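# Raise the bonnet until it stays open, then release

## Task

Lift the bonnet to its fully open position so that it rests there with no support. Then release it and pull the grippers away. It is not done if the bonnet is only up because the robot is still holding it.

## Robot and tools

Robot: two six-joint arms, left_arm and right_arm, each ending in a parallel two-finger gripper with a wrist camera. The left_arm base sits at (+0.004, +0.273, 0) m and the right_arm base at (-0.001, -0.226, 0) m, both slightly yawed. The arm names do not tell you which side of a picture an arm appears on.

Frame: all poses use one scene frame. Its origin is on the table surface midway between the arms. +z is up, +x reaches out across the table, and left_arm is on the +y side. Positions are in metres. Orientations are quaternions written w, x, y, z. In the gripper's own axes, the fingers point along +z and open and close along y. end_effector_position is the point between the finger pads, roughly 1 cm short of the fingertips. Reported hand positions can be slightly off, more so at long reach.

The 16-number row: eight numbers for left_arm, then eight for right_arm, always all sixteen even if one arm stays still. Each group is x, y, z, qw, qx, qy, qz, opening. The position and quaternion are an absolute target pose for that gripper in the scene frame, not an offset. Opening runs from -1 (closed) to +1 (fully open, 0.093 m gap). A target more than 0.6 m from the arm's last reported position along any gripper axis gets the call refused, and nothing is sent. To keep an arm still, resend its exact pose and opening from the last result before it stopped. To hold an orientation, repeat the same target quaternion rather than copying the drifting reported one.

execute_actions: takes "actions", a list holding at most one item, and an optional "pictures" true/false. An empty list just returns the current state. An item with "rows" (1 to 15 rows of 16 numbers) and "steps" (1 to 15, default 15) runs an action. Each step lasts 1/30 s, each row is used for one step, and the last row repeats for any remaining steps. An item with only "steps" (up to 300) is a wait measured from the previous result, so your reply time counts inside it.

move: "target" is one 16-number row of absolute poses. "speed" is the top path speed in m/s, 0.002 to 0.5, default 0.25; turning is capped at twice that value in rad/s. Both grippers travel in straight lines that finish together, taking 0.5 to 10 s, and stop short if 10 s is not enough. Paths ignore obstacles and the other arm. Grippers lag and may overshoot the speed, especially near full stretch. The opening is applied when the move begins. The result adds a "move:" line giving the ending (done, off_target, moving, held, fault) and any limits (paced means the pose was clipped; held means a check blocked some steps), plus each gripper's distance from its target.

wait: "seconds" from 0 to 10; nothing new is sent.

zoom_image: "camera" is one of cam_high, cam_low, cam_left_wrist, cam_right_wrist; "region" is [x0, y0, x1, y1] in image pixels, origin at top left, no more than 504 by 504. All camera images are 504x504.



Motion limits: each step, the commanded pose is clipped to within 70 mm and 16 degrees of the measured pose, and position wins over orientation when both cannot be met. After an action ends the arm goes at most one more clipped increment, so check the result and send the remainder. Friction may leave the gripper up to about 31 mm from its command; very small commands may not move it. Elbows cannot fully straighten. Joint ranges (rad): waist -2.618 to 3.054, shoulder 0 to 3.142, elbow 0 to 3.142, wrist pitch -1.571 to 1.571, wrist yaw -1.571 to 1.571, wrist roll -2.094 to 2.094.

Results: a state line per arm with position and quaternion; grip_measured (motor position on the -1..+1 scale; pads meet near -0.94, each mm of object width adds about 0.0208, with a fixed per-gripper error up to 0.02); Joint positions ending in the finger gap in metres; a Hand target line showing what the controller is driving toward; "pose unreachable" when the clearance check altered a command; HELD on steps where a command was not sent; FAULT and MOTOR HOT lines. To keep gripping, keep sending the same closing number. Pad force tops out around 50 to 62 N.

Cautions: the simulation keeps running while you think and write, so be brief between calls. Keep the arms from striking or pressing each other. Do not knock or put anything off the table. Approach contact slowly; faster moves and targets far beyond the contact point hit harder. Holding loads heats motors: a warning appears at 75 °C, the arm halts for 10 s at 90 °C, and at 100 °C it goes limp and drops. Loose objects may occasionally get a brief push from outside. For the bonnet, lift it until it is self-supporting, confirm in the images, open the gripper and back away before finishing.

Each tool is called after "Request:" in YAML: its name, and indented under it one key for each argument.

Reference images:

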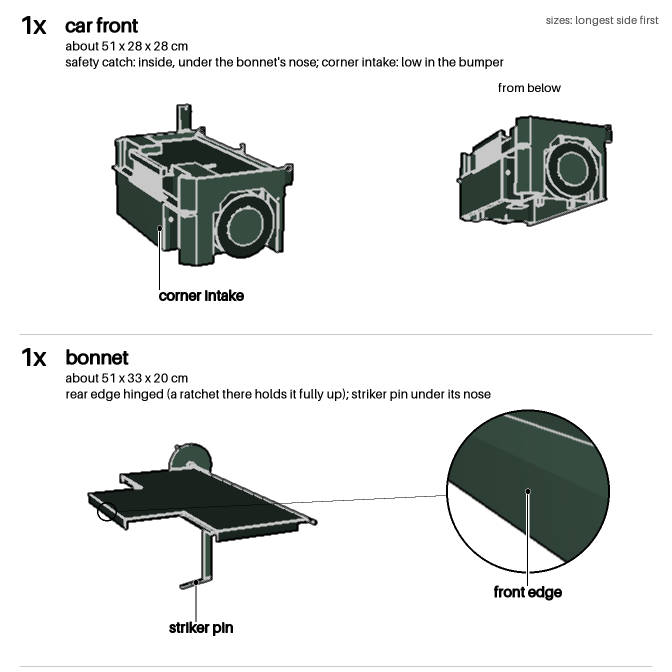

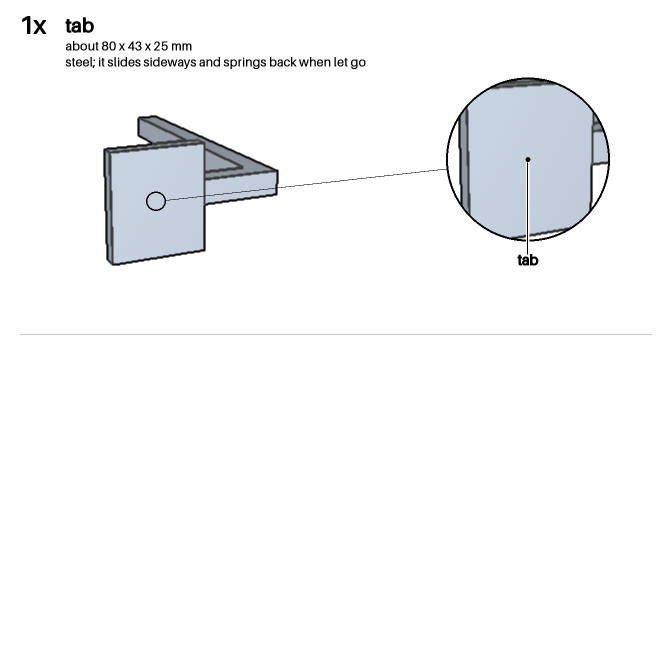

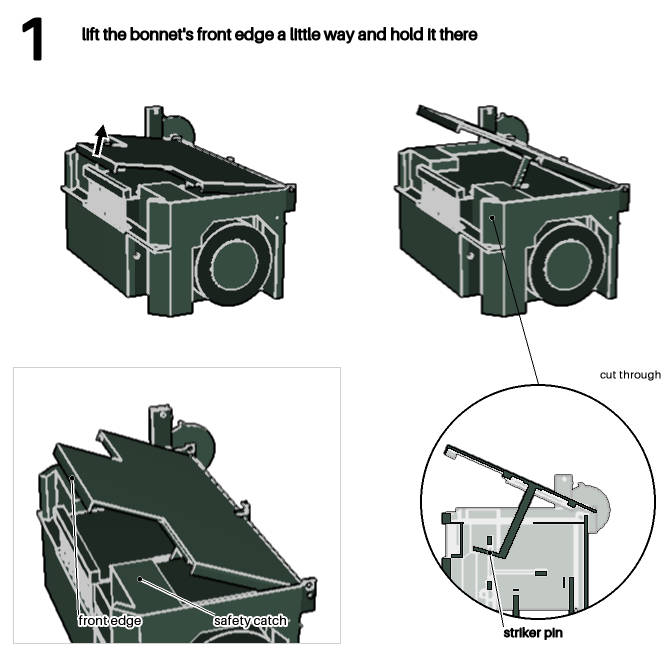

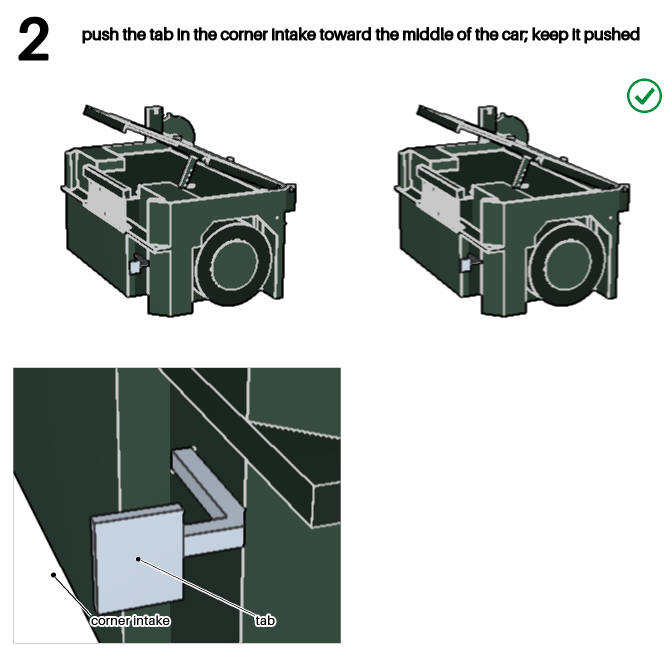

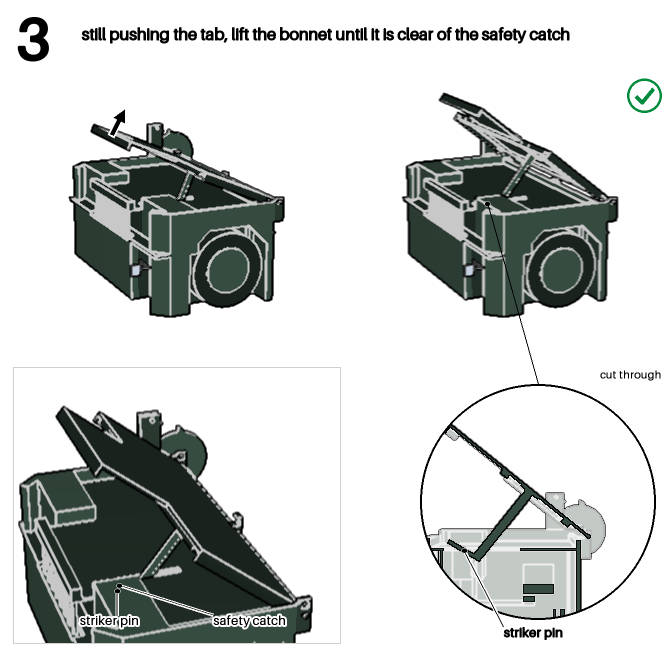

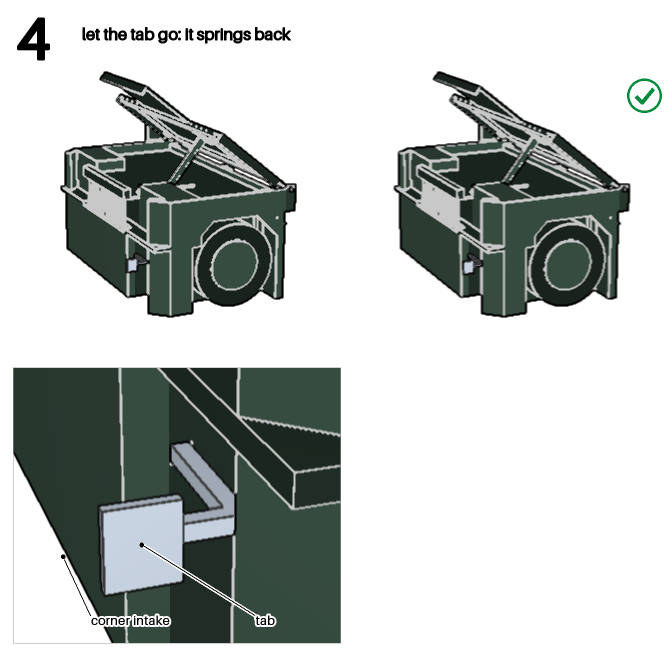

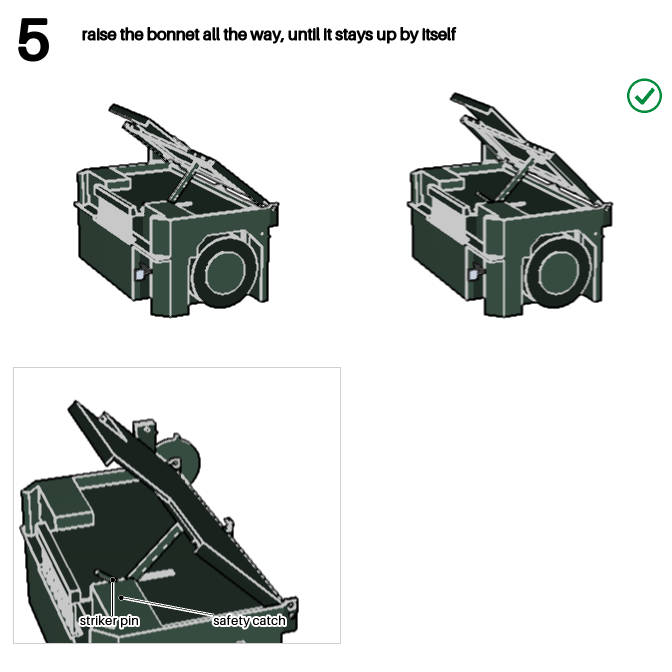

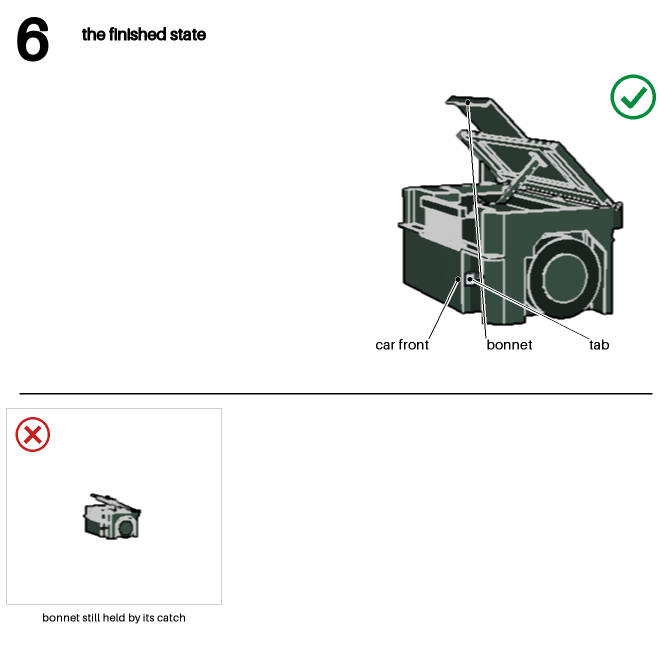

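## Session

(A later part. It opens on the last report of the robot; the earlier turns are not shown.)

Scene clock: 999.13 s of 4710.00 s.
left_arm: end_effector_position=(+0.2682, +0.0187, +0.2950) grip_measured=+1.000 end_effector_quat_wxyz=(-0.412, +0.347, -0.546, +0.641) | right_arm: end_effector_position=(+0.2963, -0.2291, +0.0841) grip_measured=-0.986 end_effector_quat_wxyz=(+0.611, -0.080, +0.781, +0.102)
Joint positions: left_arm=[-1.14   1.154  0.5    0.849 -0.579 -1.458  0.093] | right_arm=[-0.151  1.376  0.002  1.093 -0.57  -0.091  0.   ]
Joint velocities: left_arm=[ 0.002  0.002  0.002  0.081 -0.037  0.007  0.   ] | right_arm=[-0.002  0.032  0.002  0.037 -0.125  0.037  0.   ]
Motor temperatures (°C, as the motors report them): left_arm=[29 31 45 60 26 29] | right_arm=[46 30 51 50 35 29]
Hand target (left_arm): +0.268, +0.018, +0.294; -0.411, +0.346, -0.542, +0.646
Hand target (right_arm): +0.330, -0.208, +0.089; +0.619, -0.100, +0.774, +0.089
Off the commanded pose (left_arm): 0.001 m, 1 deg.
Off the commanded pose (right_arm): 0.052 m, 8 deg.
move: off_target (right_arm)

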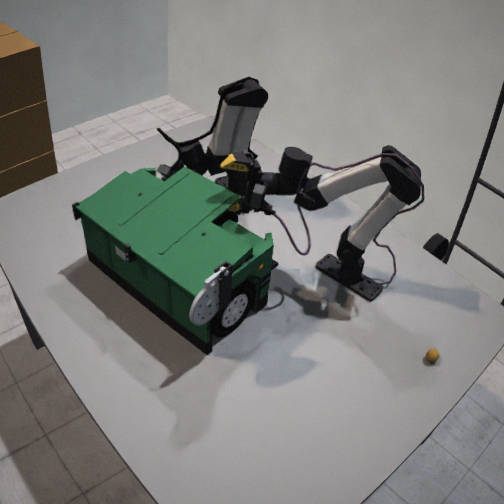

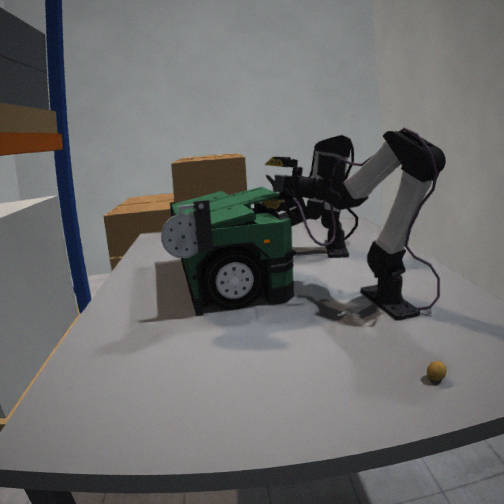

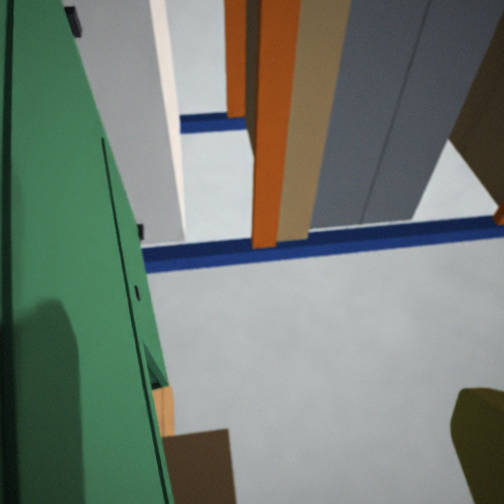

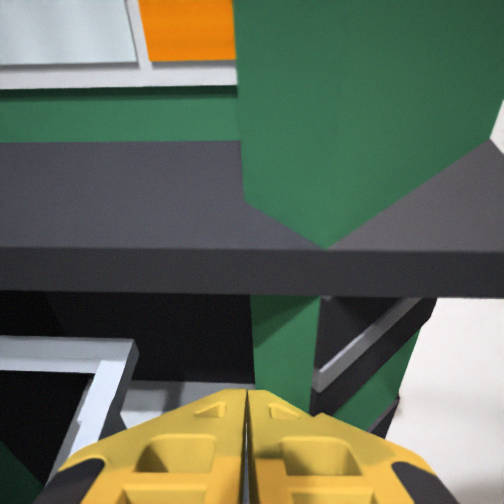

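Request:
execute_actions:
  actions:
    - {"rows":[[0.268,0.018,0.30,0.41,-0.345,0.54,-0.645,1,0.37,-0.215,0.084,0.63,-0.11,0.765,0.095,-1]],"steps":15}

Request:
execute_actions:
  actions:
    - {"rows":[[0.268,0.018,0.30,0.41,-0.345,0.54,-0.645,1,0.37,-0.215,0.084,0.63,-0.11,0.765,0.095,-1]],"steps":15}

Scene clock: 1004.20 s of 4710.00 s.
left_arm: end_effector_position=(+0.2682, +0.0186, +0.2948) grip_measured=+1.000 end_effector_quat_wxyz=(-0.412, +0.347, -0.547, +0.641) | right_arm: end_effector_position=(+0.2972, -0.2291, +0.0845) grip_measured=-0.986 end_effector_quat_wxyz=(+0.618, -0.094, +0.772, +0.118)
Joint positions: left_arm=[-1.14   1.154  0.5    0.848 -0.579 -1.458  0.093] | right_arm=[-0.19   1.47   0.007  1.198 -0.652 -0.095  0.   ]
Joint velocities: left_arm=[-0.012  0.007 -0.002 -0.051 -0.022 -0.022  0.   ] | right_arm=[-0.022  0.037  0.002  0.037 -0.066  0.037  0.   ]
Motor temperatures (°C, as the motors report them): left_arm=[29 31 45 59 26 29] | right_arm=[50 31 52 51 36 29]
Hand target (left_arm): +0.268, +0.018, +0.300; -0.411, +0.346, -0.541, +0.647
Hand target (right_arm): +0.345, -0.213, +0.093; +0.623, -0.116, +0.766, +0.105
Off the commanded pose (left_arm): 0.005 m, 1 deg.
Off the commanded pose (right_arm): 0.074 m, 4 deg; position clipped at the last step of the last action.
Steps of this call (steps 1 to 90: nothing new was sent; then 1.57 s passed at rest; steps 91 to 105: all 15 steps of this action). Readings (end_effector_position):
91: left_arm (+0.2682, +0.0186, +0.2949) | right_arm (+0.2971, -0.2301, +0.0848)
92: left_arm (+0.2682, +0.0186, +0.2948) | right_arm (+0.2970, -0.2298, +0.0846)
94: left_arm (+0.2682, +0.0186, +0.2948) | right_arm (+0.2971, -0.2295, +0.0846)
98: left_arm (+0.2682, +0.0186, +0.2948) | right_arm (+0.2971, -0.2292, +0.0845)
105: the state above

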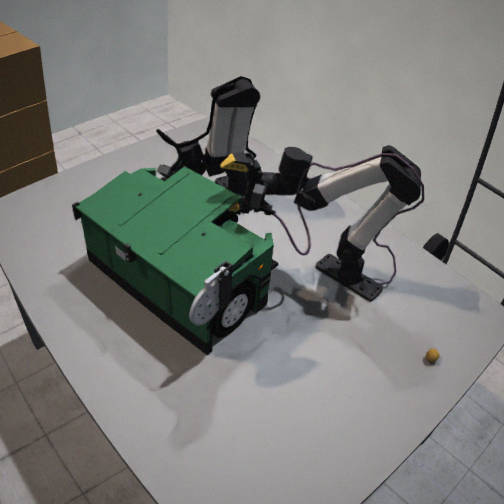

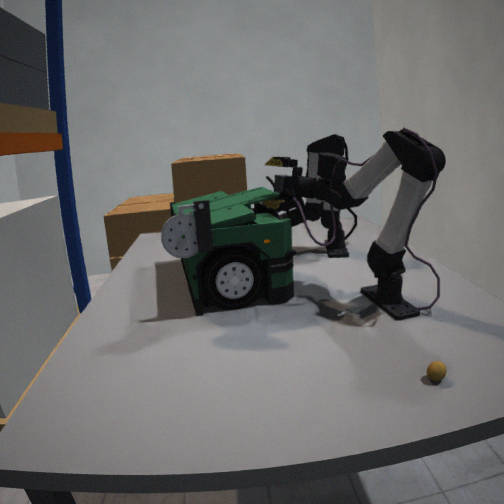

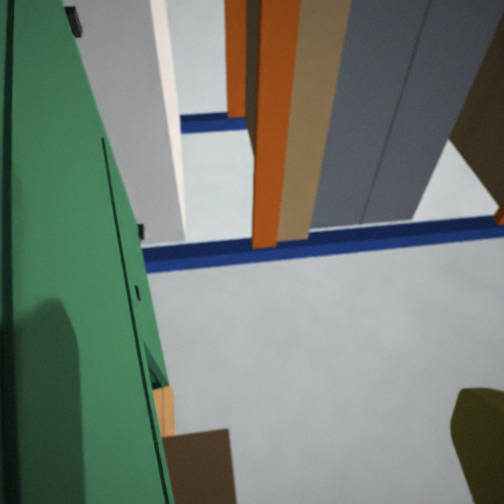

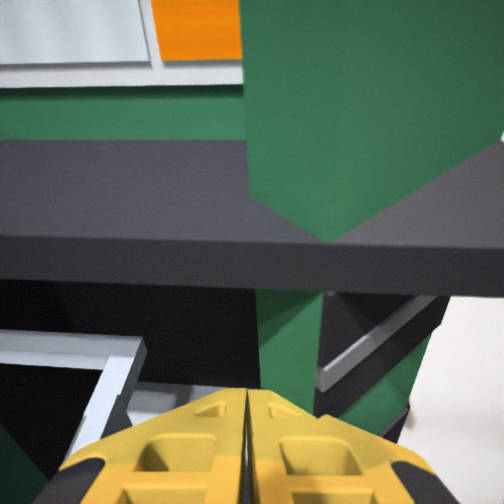

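Scene clock: 1004.70 s of 4710.00 s.
left_arm: end_effector_position=(+0.2682, +0.0186, +0.2948) grip_measured=+1.000 end_effector_quat_wxyz=(-0.412, +0.347, -0.547, +0.641) | right_arm: end_effector_position=(+0.2972, -0.2290, +0.0846) grip_measured=-0.986 end_effector_quat_wxyz=(+0.619, -0.095, +0.770, +0.120)
Joint positions: left_arm=[-1.14   1.154  0.5    0.848 -0.579 -1.458  0.093] | right_arm=[-0.194  1.482  0.007  1.213 -0.661 -0.095  0.   ]
Joint velocities: left_arm=[-0.002 -0.002  0.012 -0.022 -0.007  0.007  0.   ] | right_arm=[-0.002 -0.012 -0.002 -0.037  0.007  0.007  0.   ]
Motor temperatures (°C, as the motors report them): left_arm=[29 31 45 59 26 29] | right_arm=[51 31 53 51 36 29]
Hand target (left_arm): +0.268, +0.018, +0.300; -0.411, +0.346, -0.541, +0.647
Hand target (right_arm): +0.345, -0.213, +0.094; +0.625, -0.116, +0.765, +0.106
Off the commanded pose (left_arm): 0.005 m, 1 deg.
Off the commanded pose (right_arm): 0.074 m, 4 deg; position clipped at the last step of the last action.
Steps of this call (steps 1 to 15: all 15 steps of this action). Readings (end_effector_position):
1: left_arm (+0.2682, +0.0186, +0.2948) | right_arm (+0.2972, -0.2290, +0.0845)
2: left_arm (+0.2682, +0.0186, +0.2948) | right_arm (+0.2972, -0.2290, +0.0845)
4: left_arm (+0.2682, +0.0186, +0.2948) | right_arm (+0.2972, -0.2289, +0.0845)
8: left_arm (+0.2682, +0.0186, +0.2948) | right_arm (+0.2972, -0.2289, +0.0845)
15: the state above

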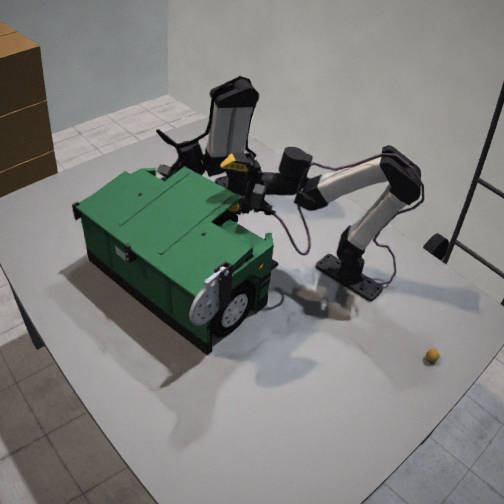

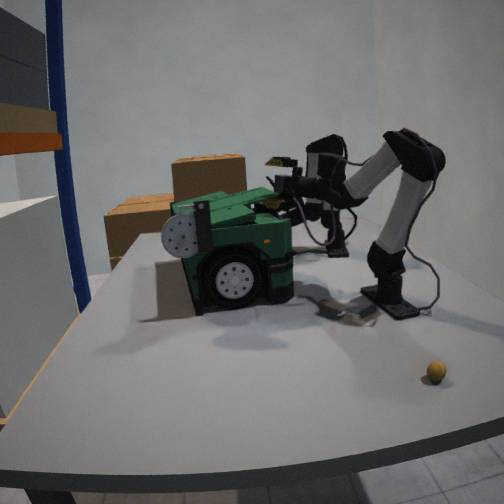

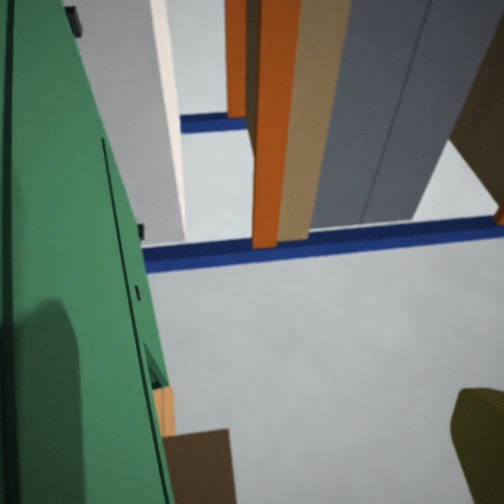

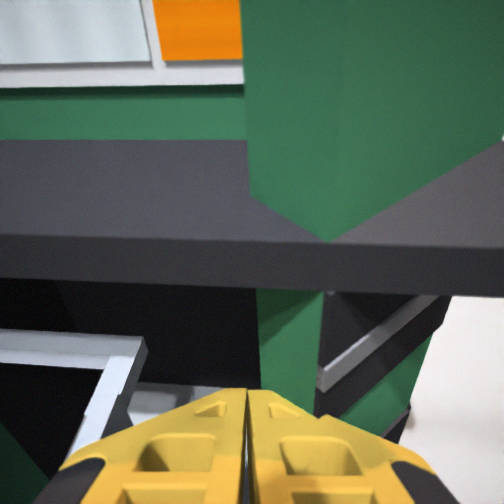

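Request:
execute_actions:
  actions:
    - {"rows":[[0.268,0.018,0.24,0.41,-0.345,0.54,-0.645,1,0.31,-0.19,0.084,0.60,-0.2,0.75,0.17,-1]],"steps":15}

Request:
execute_actions:
  actions:
    - {"rows":[[0.268,0.018,0.26,0.41,-0.345,0.54,-0.645,1,0.31,-0.17,0.084,0.60,-0.2,0.75,0.17,-1]],"steps":15}

Scene clock: 1011.20 s of 4710.00 s.
left_arm: end_effector_position=(+0.2600, +0.0248, +0.2903) grip_measured=+1.000 end_effector_quat_wxyz=(-0.435, +0.328, -0.495, +0.676) | right_arm: end_effector_position=(+0.2944, -0.2293, +0.0838) grip_measured=-0.986 end_effector_quat_wxyz=(+0.621, -0.119, +0.767, +0.110)
Joint positions: left_arm=[-1.157  1.271  0.389  1.244 -0.594 -1.376  0.093] | right_arm=[-0.215  1.481  0.003  1.208 -0.694 -0.154  0.   ]
Joint velocities: left_arm=[-0.002  0.032 -0.017  0.11  -0.007  0.051  0.   ] | right_arm=[ 0.007  0.002 -0.002  0.022 -0.037  0.007  0.   ]
Motor temperatures (°C, as the motors report them): left_arm=[29 31 45 58 26 29] | right_arm=[55 31 57 50 36 28]
Hand target (left_arm): +0.266, +0.021, +0.241; -0.413, +0.348, -0.541, +0.645
Hand target (right_arm): +0.302, -0.193, +0.086; +0.608, -0.196, +0.751, +0.170
Off the commanded pose (left_arm): 0.051 m, 7 deg.
Off the commanded pose (right_arm): 0.042 m, 12 deg.
Steps of this call (steps 1 to 90: nothing new was sent; then 3.00 s passed at rest; steps 91 to 105: all 15 steps of this action). Readings (end_effector_position):
91: left_arm (+0.2678, +0.0193, +0.2908) | right_arm (+0.2949, -0.2295, +0.0842)
92: left_arm (+0.2667, +0.0204, +0.2874) | right_arm (+0.2945, -0.2293, +0.0842)
94: left_arm (+0.2643, +0.0247, +0.2902) | right_arm (+0.2944, -0.2292, +0.0840)
98: left_arm (+0.2613, +0.0251, +0.2902) | right_arm (+0.2944, -0.2293, +0.0838)
105: the state above

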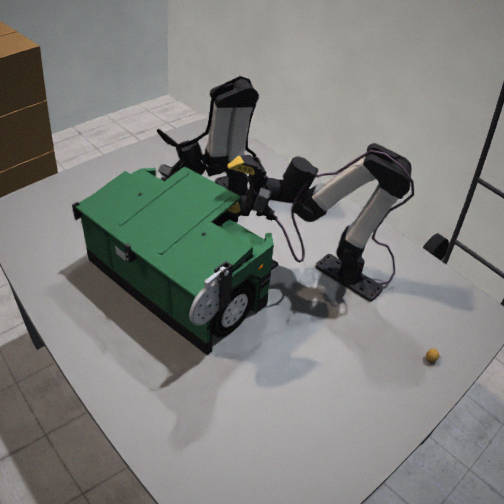

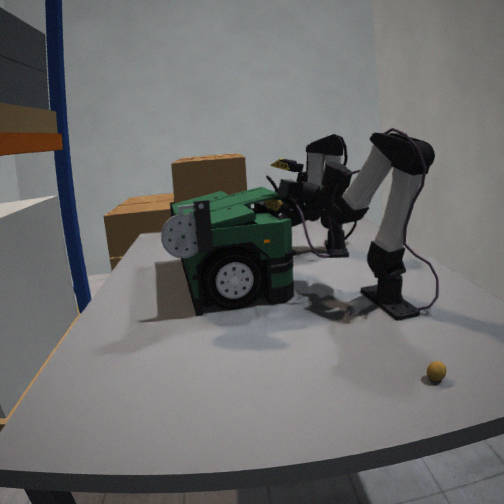

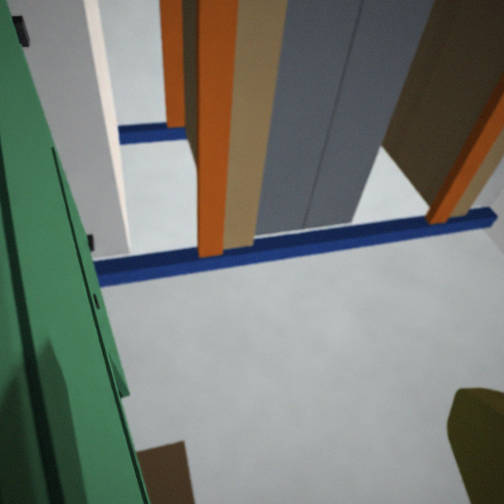

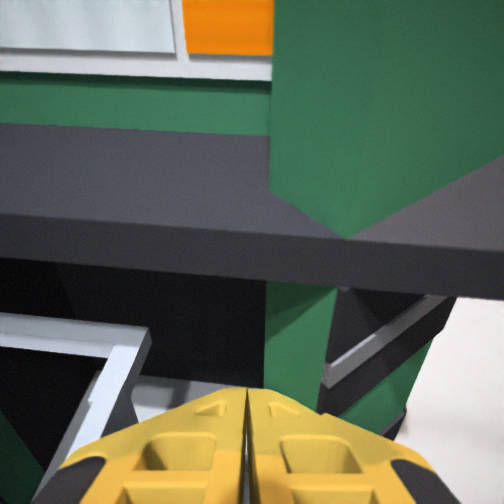

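Scene clock: 1011.70 s of 4710.00 s.
left_arm: end_effector_position=(+0.2600, +0.0241, +0.2903) grip_measured=+1.000 end_effector_quat_wxyz=(-0.433, +0.330, -0.501, +0.673) | right_arm: end_effector_position=(+0.2948, -0.2284, +0.0836) grip_measured=-0.986 end_effector_quat_wxyz=(+0.617, -0.116, +0.772, +0.100)
Joint positions: left_arm=[-1.158  1.256  0.395  1.208 -0.594 -1.382  0.093] | right_arm=[-0.19   1.436  0.002  1.156 -0.65  -0.159  0.   ]
Joint velocities: left_arm=[ 0.002  0.007 -0.012  0.037 -0.037  0.022  0.   ] | right_arm=[ 0.022 -0.002  0.012 -0.11  -0.007 -0.051  0.   ]
Motor temperatures (°C, as the motors report them): left_arm=[29 31 45 58 26 29] | right_arm=[55 31 57 50 36 28]
Hand target (left_arm): +0.267, +0.019, +0.260; -0.415, +0.346, -0.538, +0.647
Hand target (right_arm): +0.298, -0.176, +0.086; +0.603, -0.199, +0.753, +0.172
Off the commanded pose (left_arm): 0.032 m, 6 deg.
Off the commanded pose (right_arm): 0.060 m, 13 deg.
Steps of this call (steps 1 to 15: all 15 steps of this action). Readings (end_effector_position):
1: left_arm (+0.2598, +0.0246, +0.2902) | right_arm (+0.2948, -0.2282, +0.0839)
2: left_arm (+0.2598, +0.0244, +0.2905) | right_arm (+0.2948, -0.2282, +0.0838)
4: left_arm (+0.2599, +0.0242, +0.2904) | right_arm (+0.2948, -0.2284, +0.0836)
8: left_arm (+0.2600, +0.0241, +0.2903) | right_arm (+0.2948, -0.2285, +0.0836)
15: the state above

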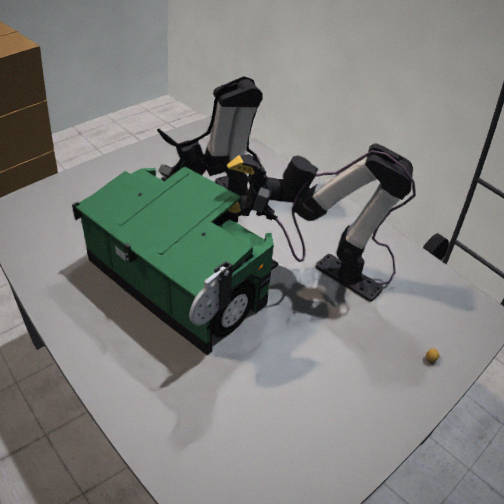

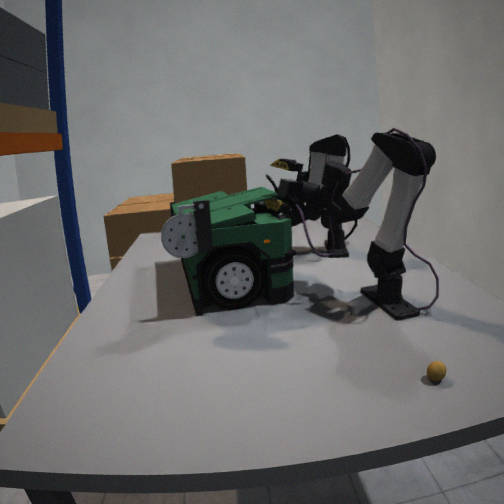

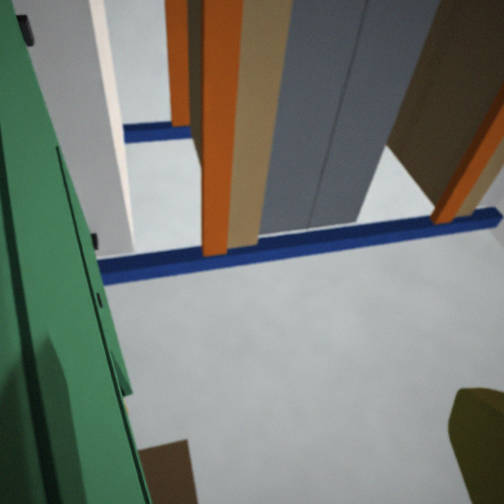

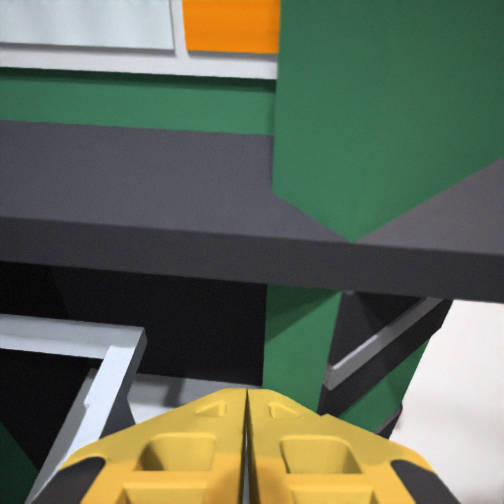

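Request:
move:
  target: [0.262,0.022,0.292,0.41,-0.345,0.54,-0.645,1,0.235,-0.232,0.105,0.46,-0.077,0.884,0.04,-1]
  speed: 0.15

Request:
move:
  target: [0.262,0.022,0.292,0.41,-0.345,0.54,-0.645,1,0.19,-0.12,0.31,0.704,-0.062,0.704,0.062,-1]
  speed: 0.2

Scene clock: 1025.00 s of 4710.00 s.
left_arm: end_effector_position=(+0.2607, +0.0212, +0.2888) grip_measured=+1.000 end_effector_quat_wxyz=(-0.414, +0.341, -0.541, +0.648) | right_arm: end_effector_position=(+0.2353, -0.2330, +0.0925) grip_measured=-0.986 end_effector_quat_wxyz=(+0.451, -0.066, +0.889, +0.048)
Joint positions: left_arm=[-1.158  1.151  0.448  0.924 -0.588 -1.44   0.093] | right_arm=[-0.128  0.572  0.26  -0.374 -0.382 -0.264  0.   ]
Joint velocities: left_arm=[-0.007 -0.007  0.002 -0.037 -0.051 -0.037  0.   ] | right_arm=[-0.007 -0.012 -0.022  0.007  0.066  0.11   0.   ]
Motor temperatures (°C, as the motors report them): left_arm=[29 31 44 55 26 29] | right_arm=[58 30 55 48 35 28]
Hand target (left_arm): +0.262, +0.022, +0.293; -0.412, +0.346, -0.541, +0.647
Hand target (right_arm): +0.237, -0.233, +0.104; +0.462, -0.073, +0.883, +0.040
Off the commanded pose (left_arm): 0.004 m, 1 deg.
Off the commanded pose (right_arm): 0.013 m, 2 deg.
After step 90, 8.23 s passed at rest.
move: off_target (right_arm)

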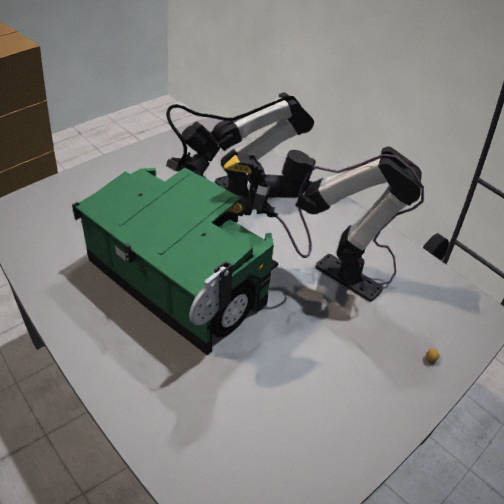

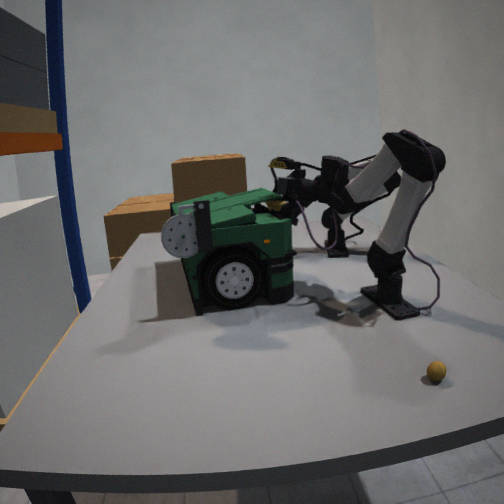

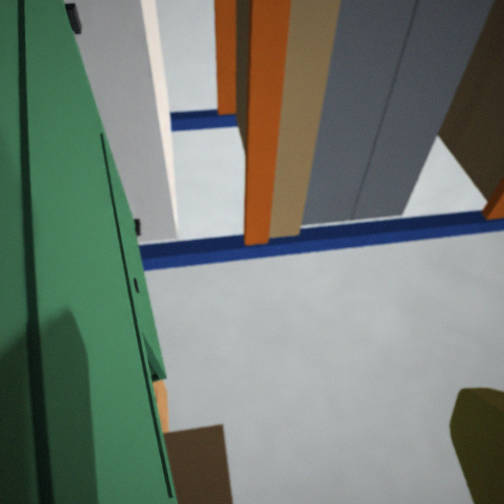

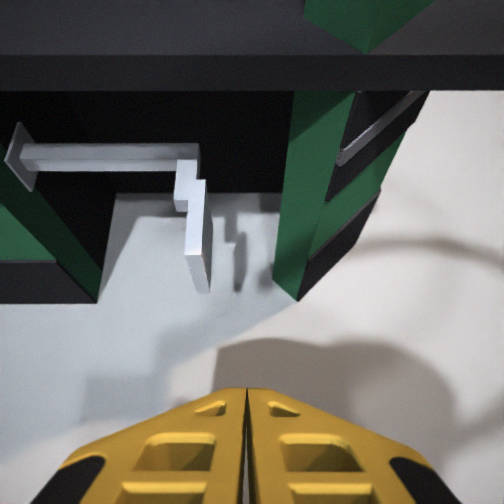

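Scene clock: 1027.40 s of 4710.00 s.
left_arm: end_effector_position=(+0.2607, +0.0212, +0.2888) grip_measured=+1.000 end_effector_quat_wxyz=(-0.414, +0.341, -0.541, +0.648) | right_arm: end_effector_position=(+0.1832, -0.1205, +0.3073) grip_measured=-0.986 end_effector_quat_wxyz=(+0.697, -0.064, +0.709, +0.086)
Joint positions: left_arm=[-1.158  1.151  0.448  0.924 -0.588 -1.441  0.093] | right_arm=[ 1.468  0.344  0.553 -0.241  1.085  0.06   0.   ]
Joint velocities: left_arm=[-0.012 -0.017 -0.012  0.007 -0.037 -0.037  0.   ] | right_arm=[-0.002  0.012 -0.012  0.022 -0.037 -0.037  0.   ]
Motor temperatures (°C, as the motors report them): left_arm=[29 31 44 55 26 29] | right_arm=[57 30 55 48 35 28]
Hand target (left_arm): +0.262, +0.022, +0.292; -0.411, +0.346, -0.541, +0.647
Hand target (right_arm): +0.186, -0.121, +0.309; +0.698, -0.059, +0.709, +0.074
Off the commanded pose (left_arm): 0.004 m, 1 deg.
Off the commanded pose (right_arm): 0.007 m, 3 deg.
move: off_target (right_arm)

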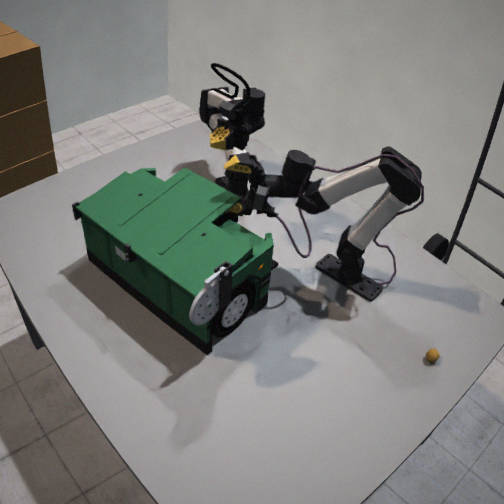

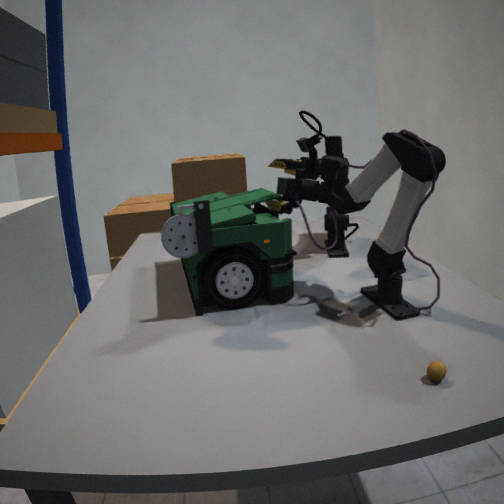

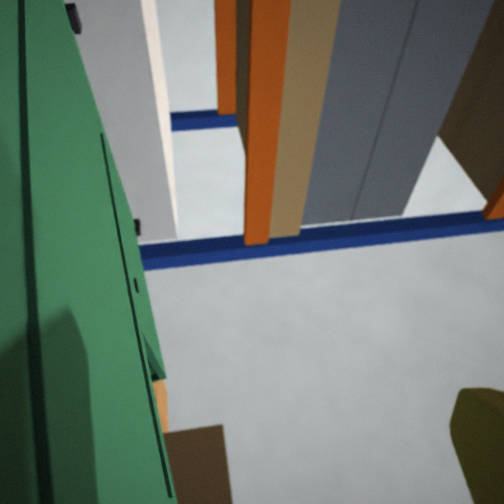

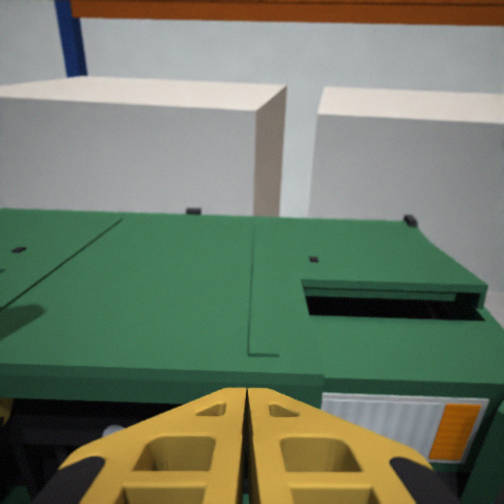

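Request:
move:
  target: [0.262,0.022,0.292,0.41,-0.345,0.54,-0.645,1,0.18,-0.09,0.25,0.73,-0.062,0.68,0.062,-1]
  speed: 0.15

Scene clock: 1035.33 s of 4710.00 s.
left_arm: end_effector_position=(+0.2607, +0.0212, +0.2888) grip_measured=+1.000 end_effector_quat_wxyz=(-0.414, +0.341, -0.541, +0.648) | right_arm: end_effector_position=(+0.1804, -0.0932, +0.2583) grip_measured=-0.986 end_effector_quat_wxyz=(+0.731, -0.053, +0.677, +0.073)
Joint positions: left_arm=[-1.158  1.151  0.448  0.924 -0.588 -1.441  0.093] | right_arm=[ 1.586  0.432  0.207  0.461  1.229 -0.201  0.   ]
Joint velocities: left_arm=[-0.007  0.002 -0.002 -0.066 -0.066  0.022  0.   ] | right_arm=[ 0.007 -0.002  0.007  0.022  0.007 -0.081  0.   ]
Motor temperatures (°C, as the motors report them): left_arm=[29 31 45 54 26 29] | right_arm=[54 30 54 47 35 28]
Hand target (left_arm): +0.262, +0.022, +0.292; -0.411, +0.346, -0.541, +0.647
Hand target (right_arm): +0.180, -0.091, +0.250; +0.729, -0.063, +0.679, +0.063
Off the commanded pose (left_arm): 0.004 m, 1 deg.
Off the commanded pose (right_arm): 0.009 m, 2 deg.
After step 90, 3.53 s passed at rest.
move: done

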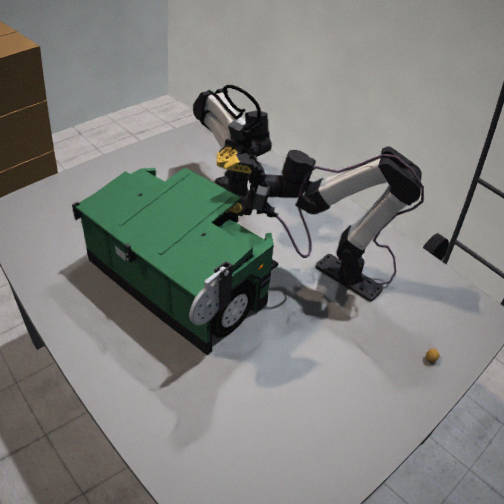

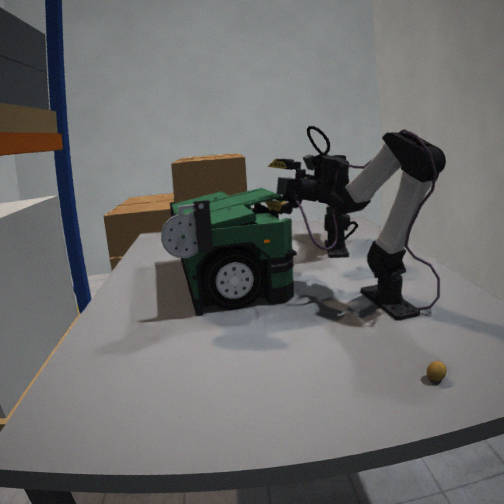

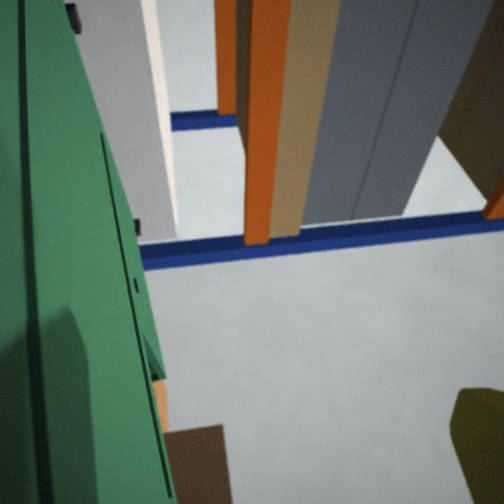

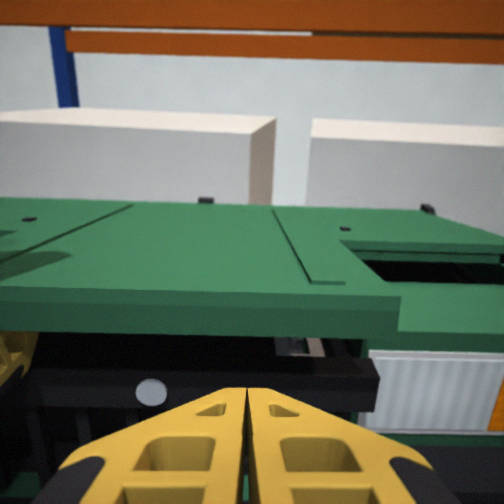

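Request:
move:
  target: [0.262,0.022,0.292,0.41,-0.345,0.54,-0.645,1,0.24,-0.085,0.262,0.8,-0.05,0.59,0.07,-1]
  speed: 0.1

Request:
move:
  target: [0.262,0.022,0.292,0.41,-0.345,0.54,-0.645,1,0.285,-0.078,0.275,0.8,-0.05,0.59,0.07,-1]
  speed: 0.05

Scene clock: 1044.80 s of 4710.00 s.
left_arm: end_effector_position=(+0.2607, +0.0212, +0.2888) grip_measured=+1.000 end_effector_quat_wxyz=(-0.414, +0.341, -0.541, +0.648) | right_arm: end_effector_position=(+0.2373, -0.0846, +0.2720) grip_measured=-0.986 end_effector_quat_wxyz=(+0.806, -0.044, +0.585, +0.078)
Joint positions: left_arm=[-1.158  1.151  0.448  0.924 -0.588 -1.441  0.093] | right_arm=[ 1.127  0.917  0.113  1.239  0.736 -0.281  0.   ]
Joint velocities: left_arm=[ 0.012 -0.007  0.002 -0.007 -0.022  0.007  0.   ] | right_arm=[-0.012  0.002 -0.027 -0.022 -0.022  0.037  0.   ]
Motor temperatures (°C, as the motors report them): left_arm=[29 31 45 54 26 29] | right_arm=[52 30 52 46 34 28]
Hand target (left_arm): +0.262, +0.022, +0.292; -0.411, +0.346, -0.541, +0.647
Hand target (right_arm): +0.238, -0.085, +0.264; +0.804, -0.054, +0.588, +0.069
Off the commanded pose (left_arm): 0.004 m, 1 deg.
Off the commanded pose (right_arm): 0.010 m, 1 deg.
After step 90, 4.53 s passed at rest.
move: done

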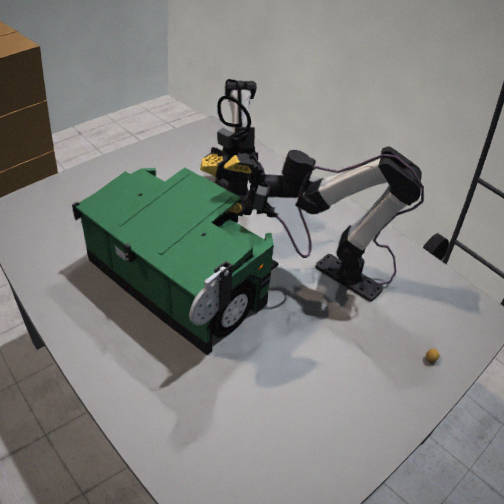

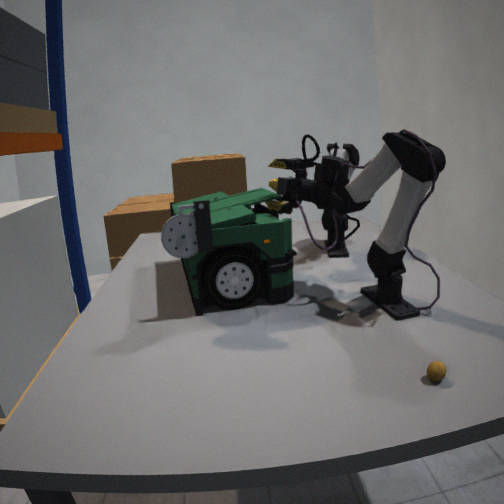

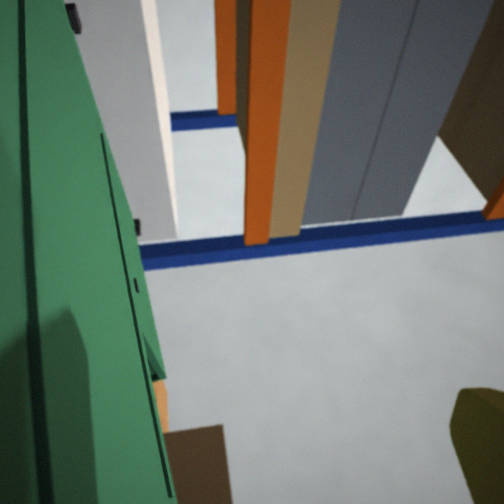

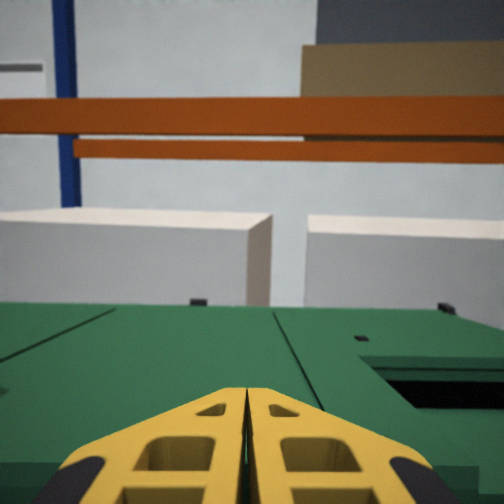

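Scene clock: 1046.07 s of 4710.00 s.
left_arm: end_effector_position=(+0.2607, +0.0212, +0.2888) grip_measured=+1.000 end_effector_quat_wxyz=(-0.414, +0.341, -0.541, +0.648) | right_arm: end_effector_position=(+0.2740, -0.0820, +0.2855) grip_measured=-0.986 end_effector_quat_wxyz=(+0.815, -0.040, +0.573, +0.080)
Joint positions: left_arm=[-1.158  1.151  0.448  0.924 -0.588 -1.441  0.093] | right_arm=[ 0.951  1.079  0.212  1.285  0.573 -0.206  0.   ]
Joint velocities: left_arm=[-0.012  0.007 -0.002 -0.007 -0.051  0.007  0.   ] | right_arm=[-0.007 -0.012 -0.002  0.037 -0.037  0.022  0.   ]
Motor temperatures (°C, as the motors report them): left_arm=[29 31 45 54 26 29] | right_arm=[51 30 52 46 34 28]
Hand target (left_arm): +0.262, +0.022, +0.292; -0.411, +0.346, -0.541, +0.647
Hand target (right_arm): +0.284, -0.078, +0.275; +0.802, -0.051, +0.591, +0.069
Off the commanded pose (left_arm): 0.004 m, 1 deg.
Off the commanded pose (right_arm): 0.016 m, 3 deg.
move: off_target (right_arm)

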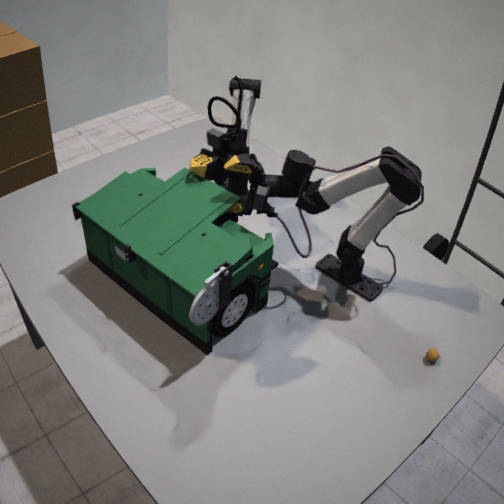

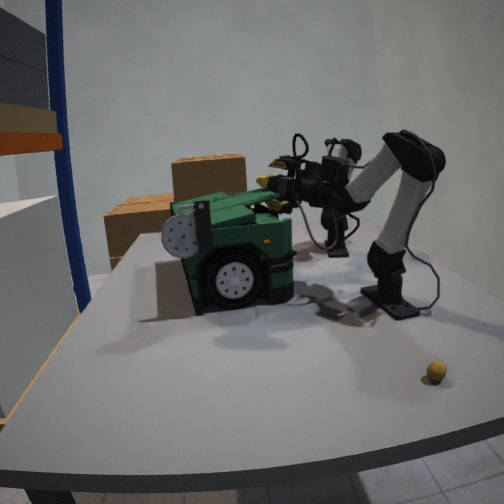

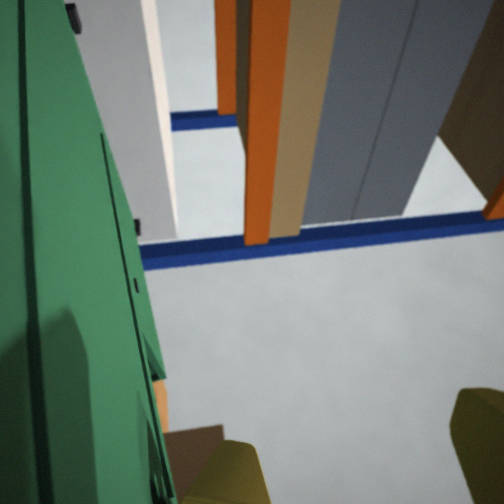

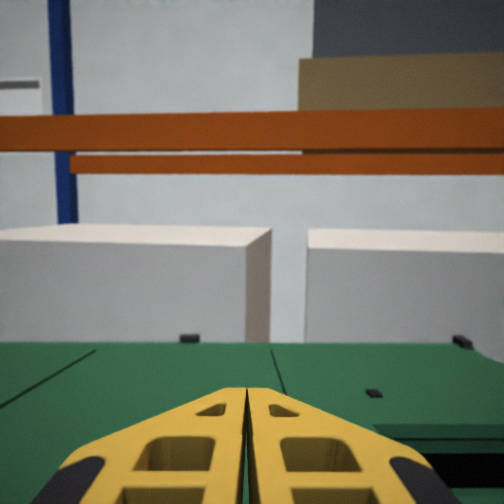

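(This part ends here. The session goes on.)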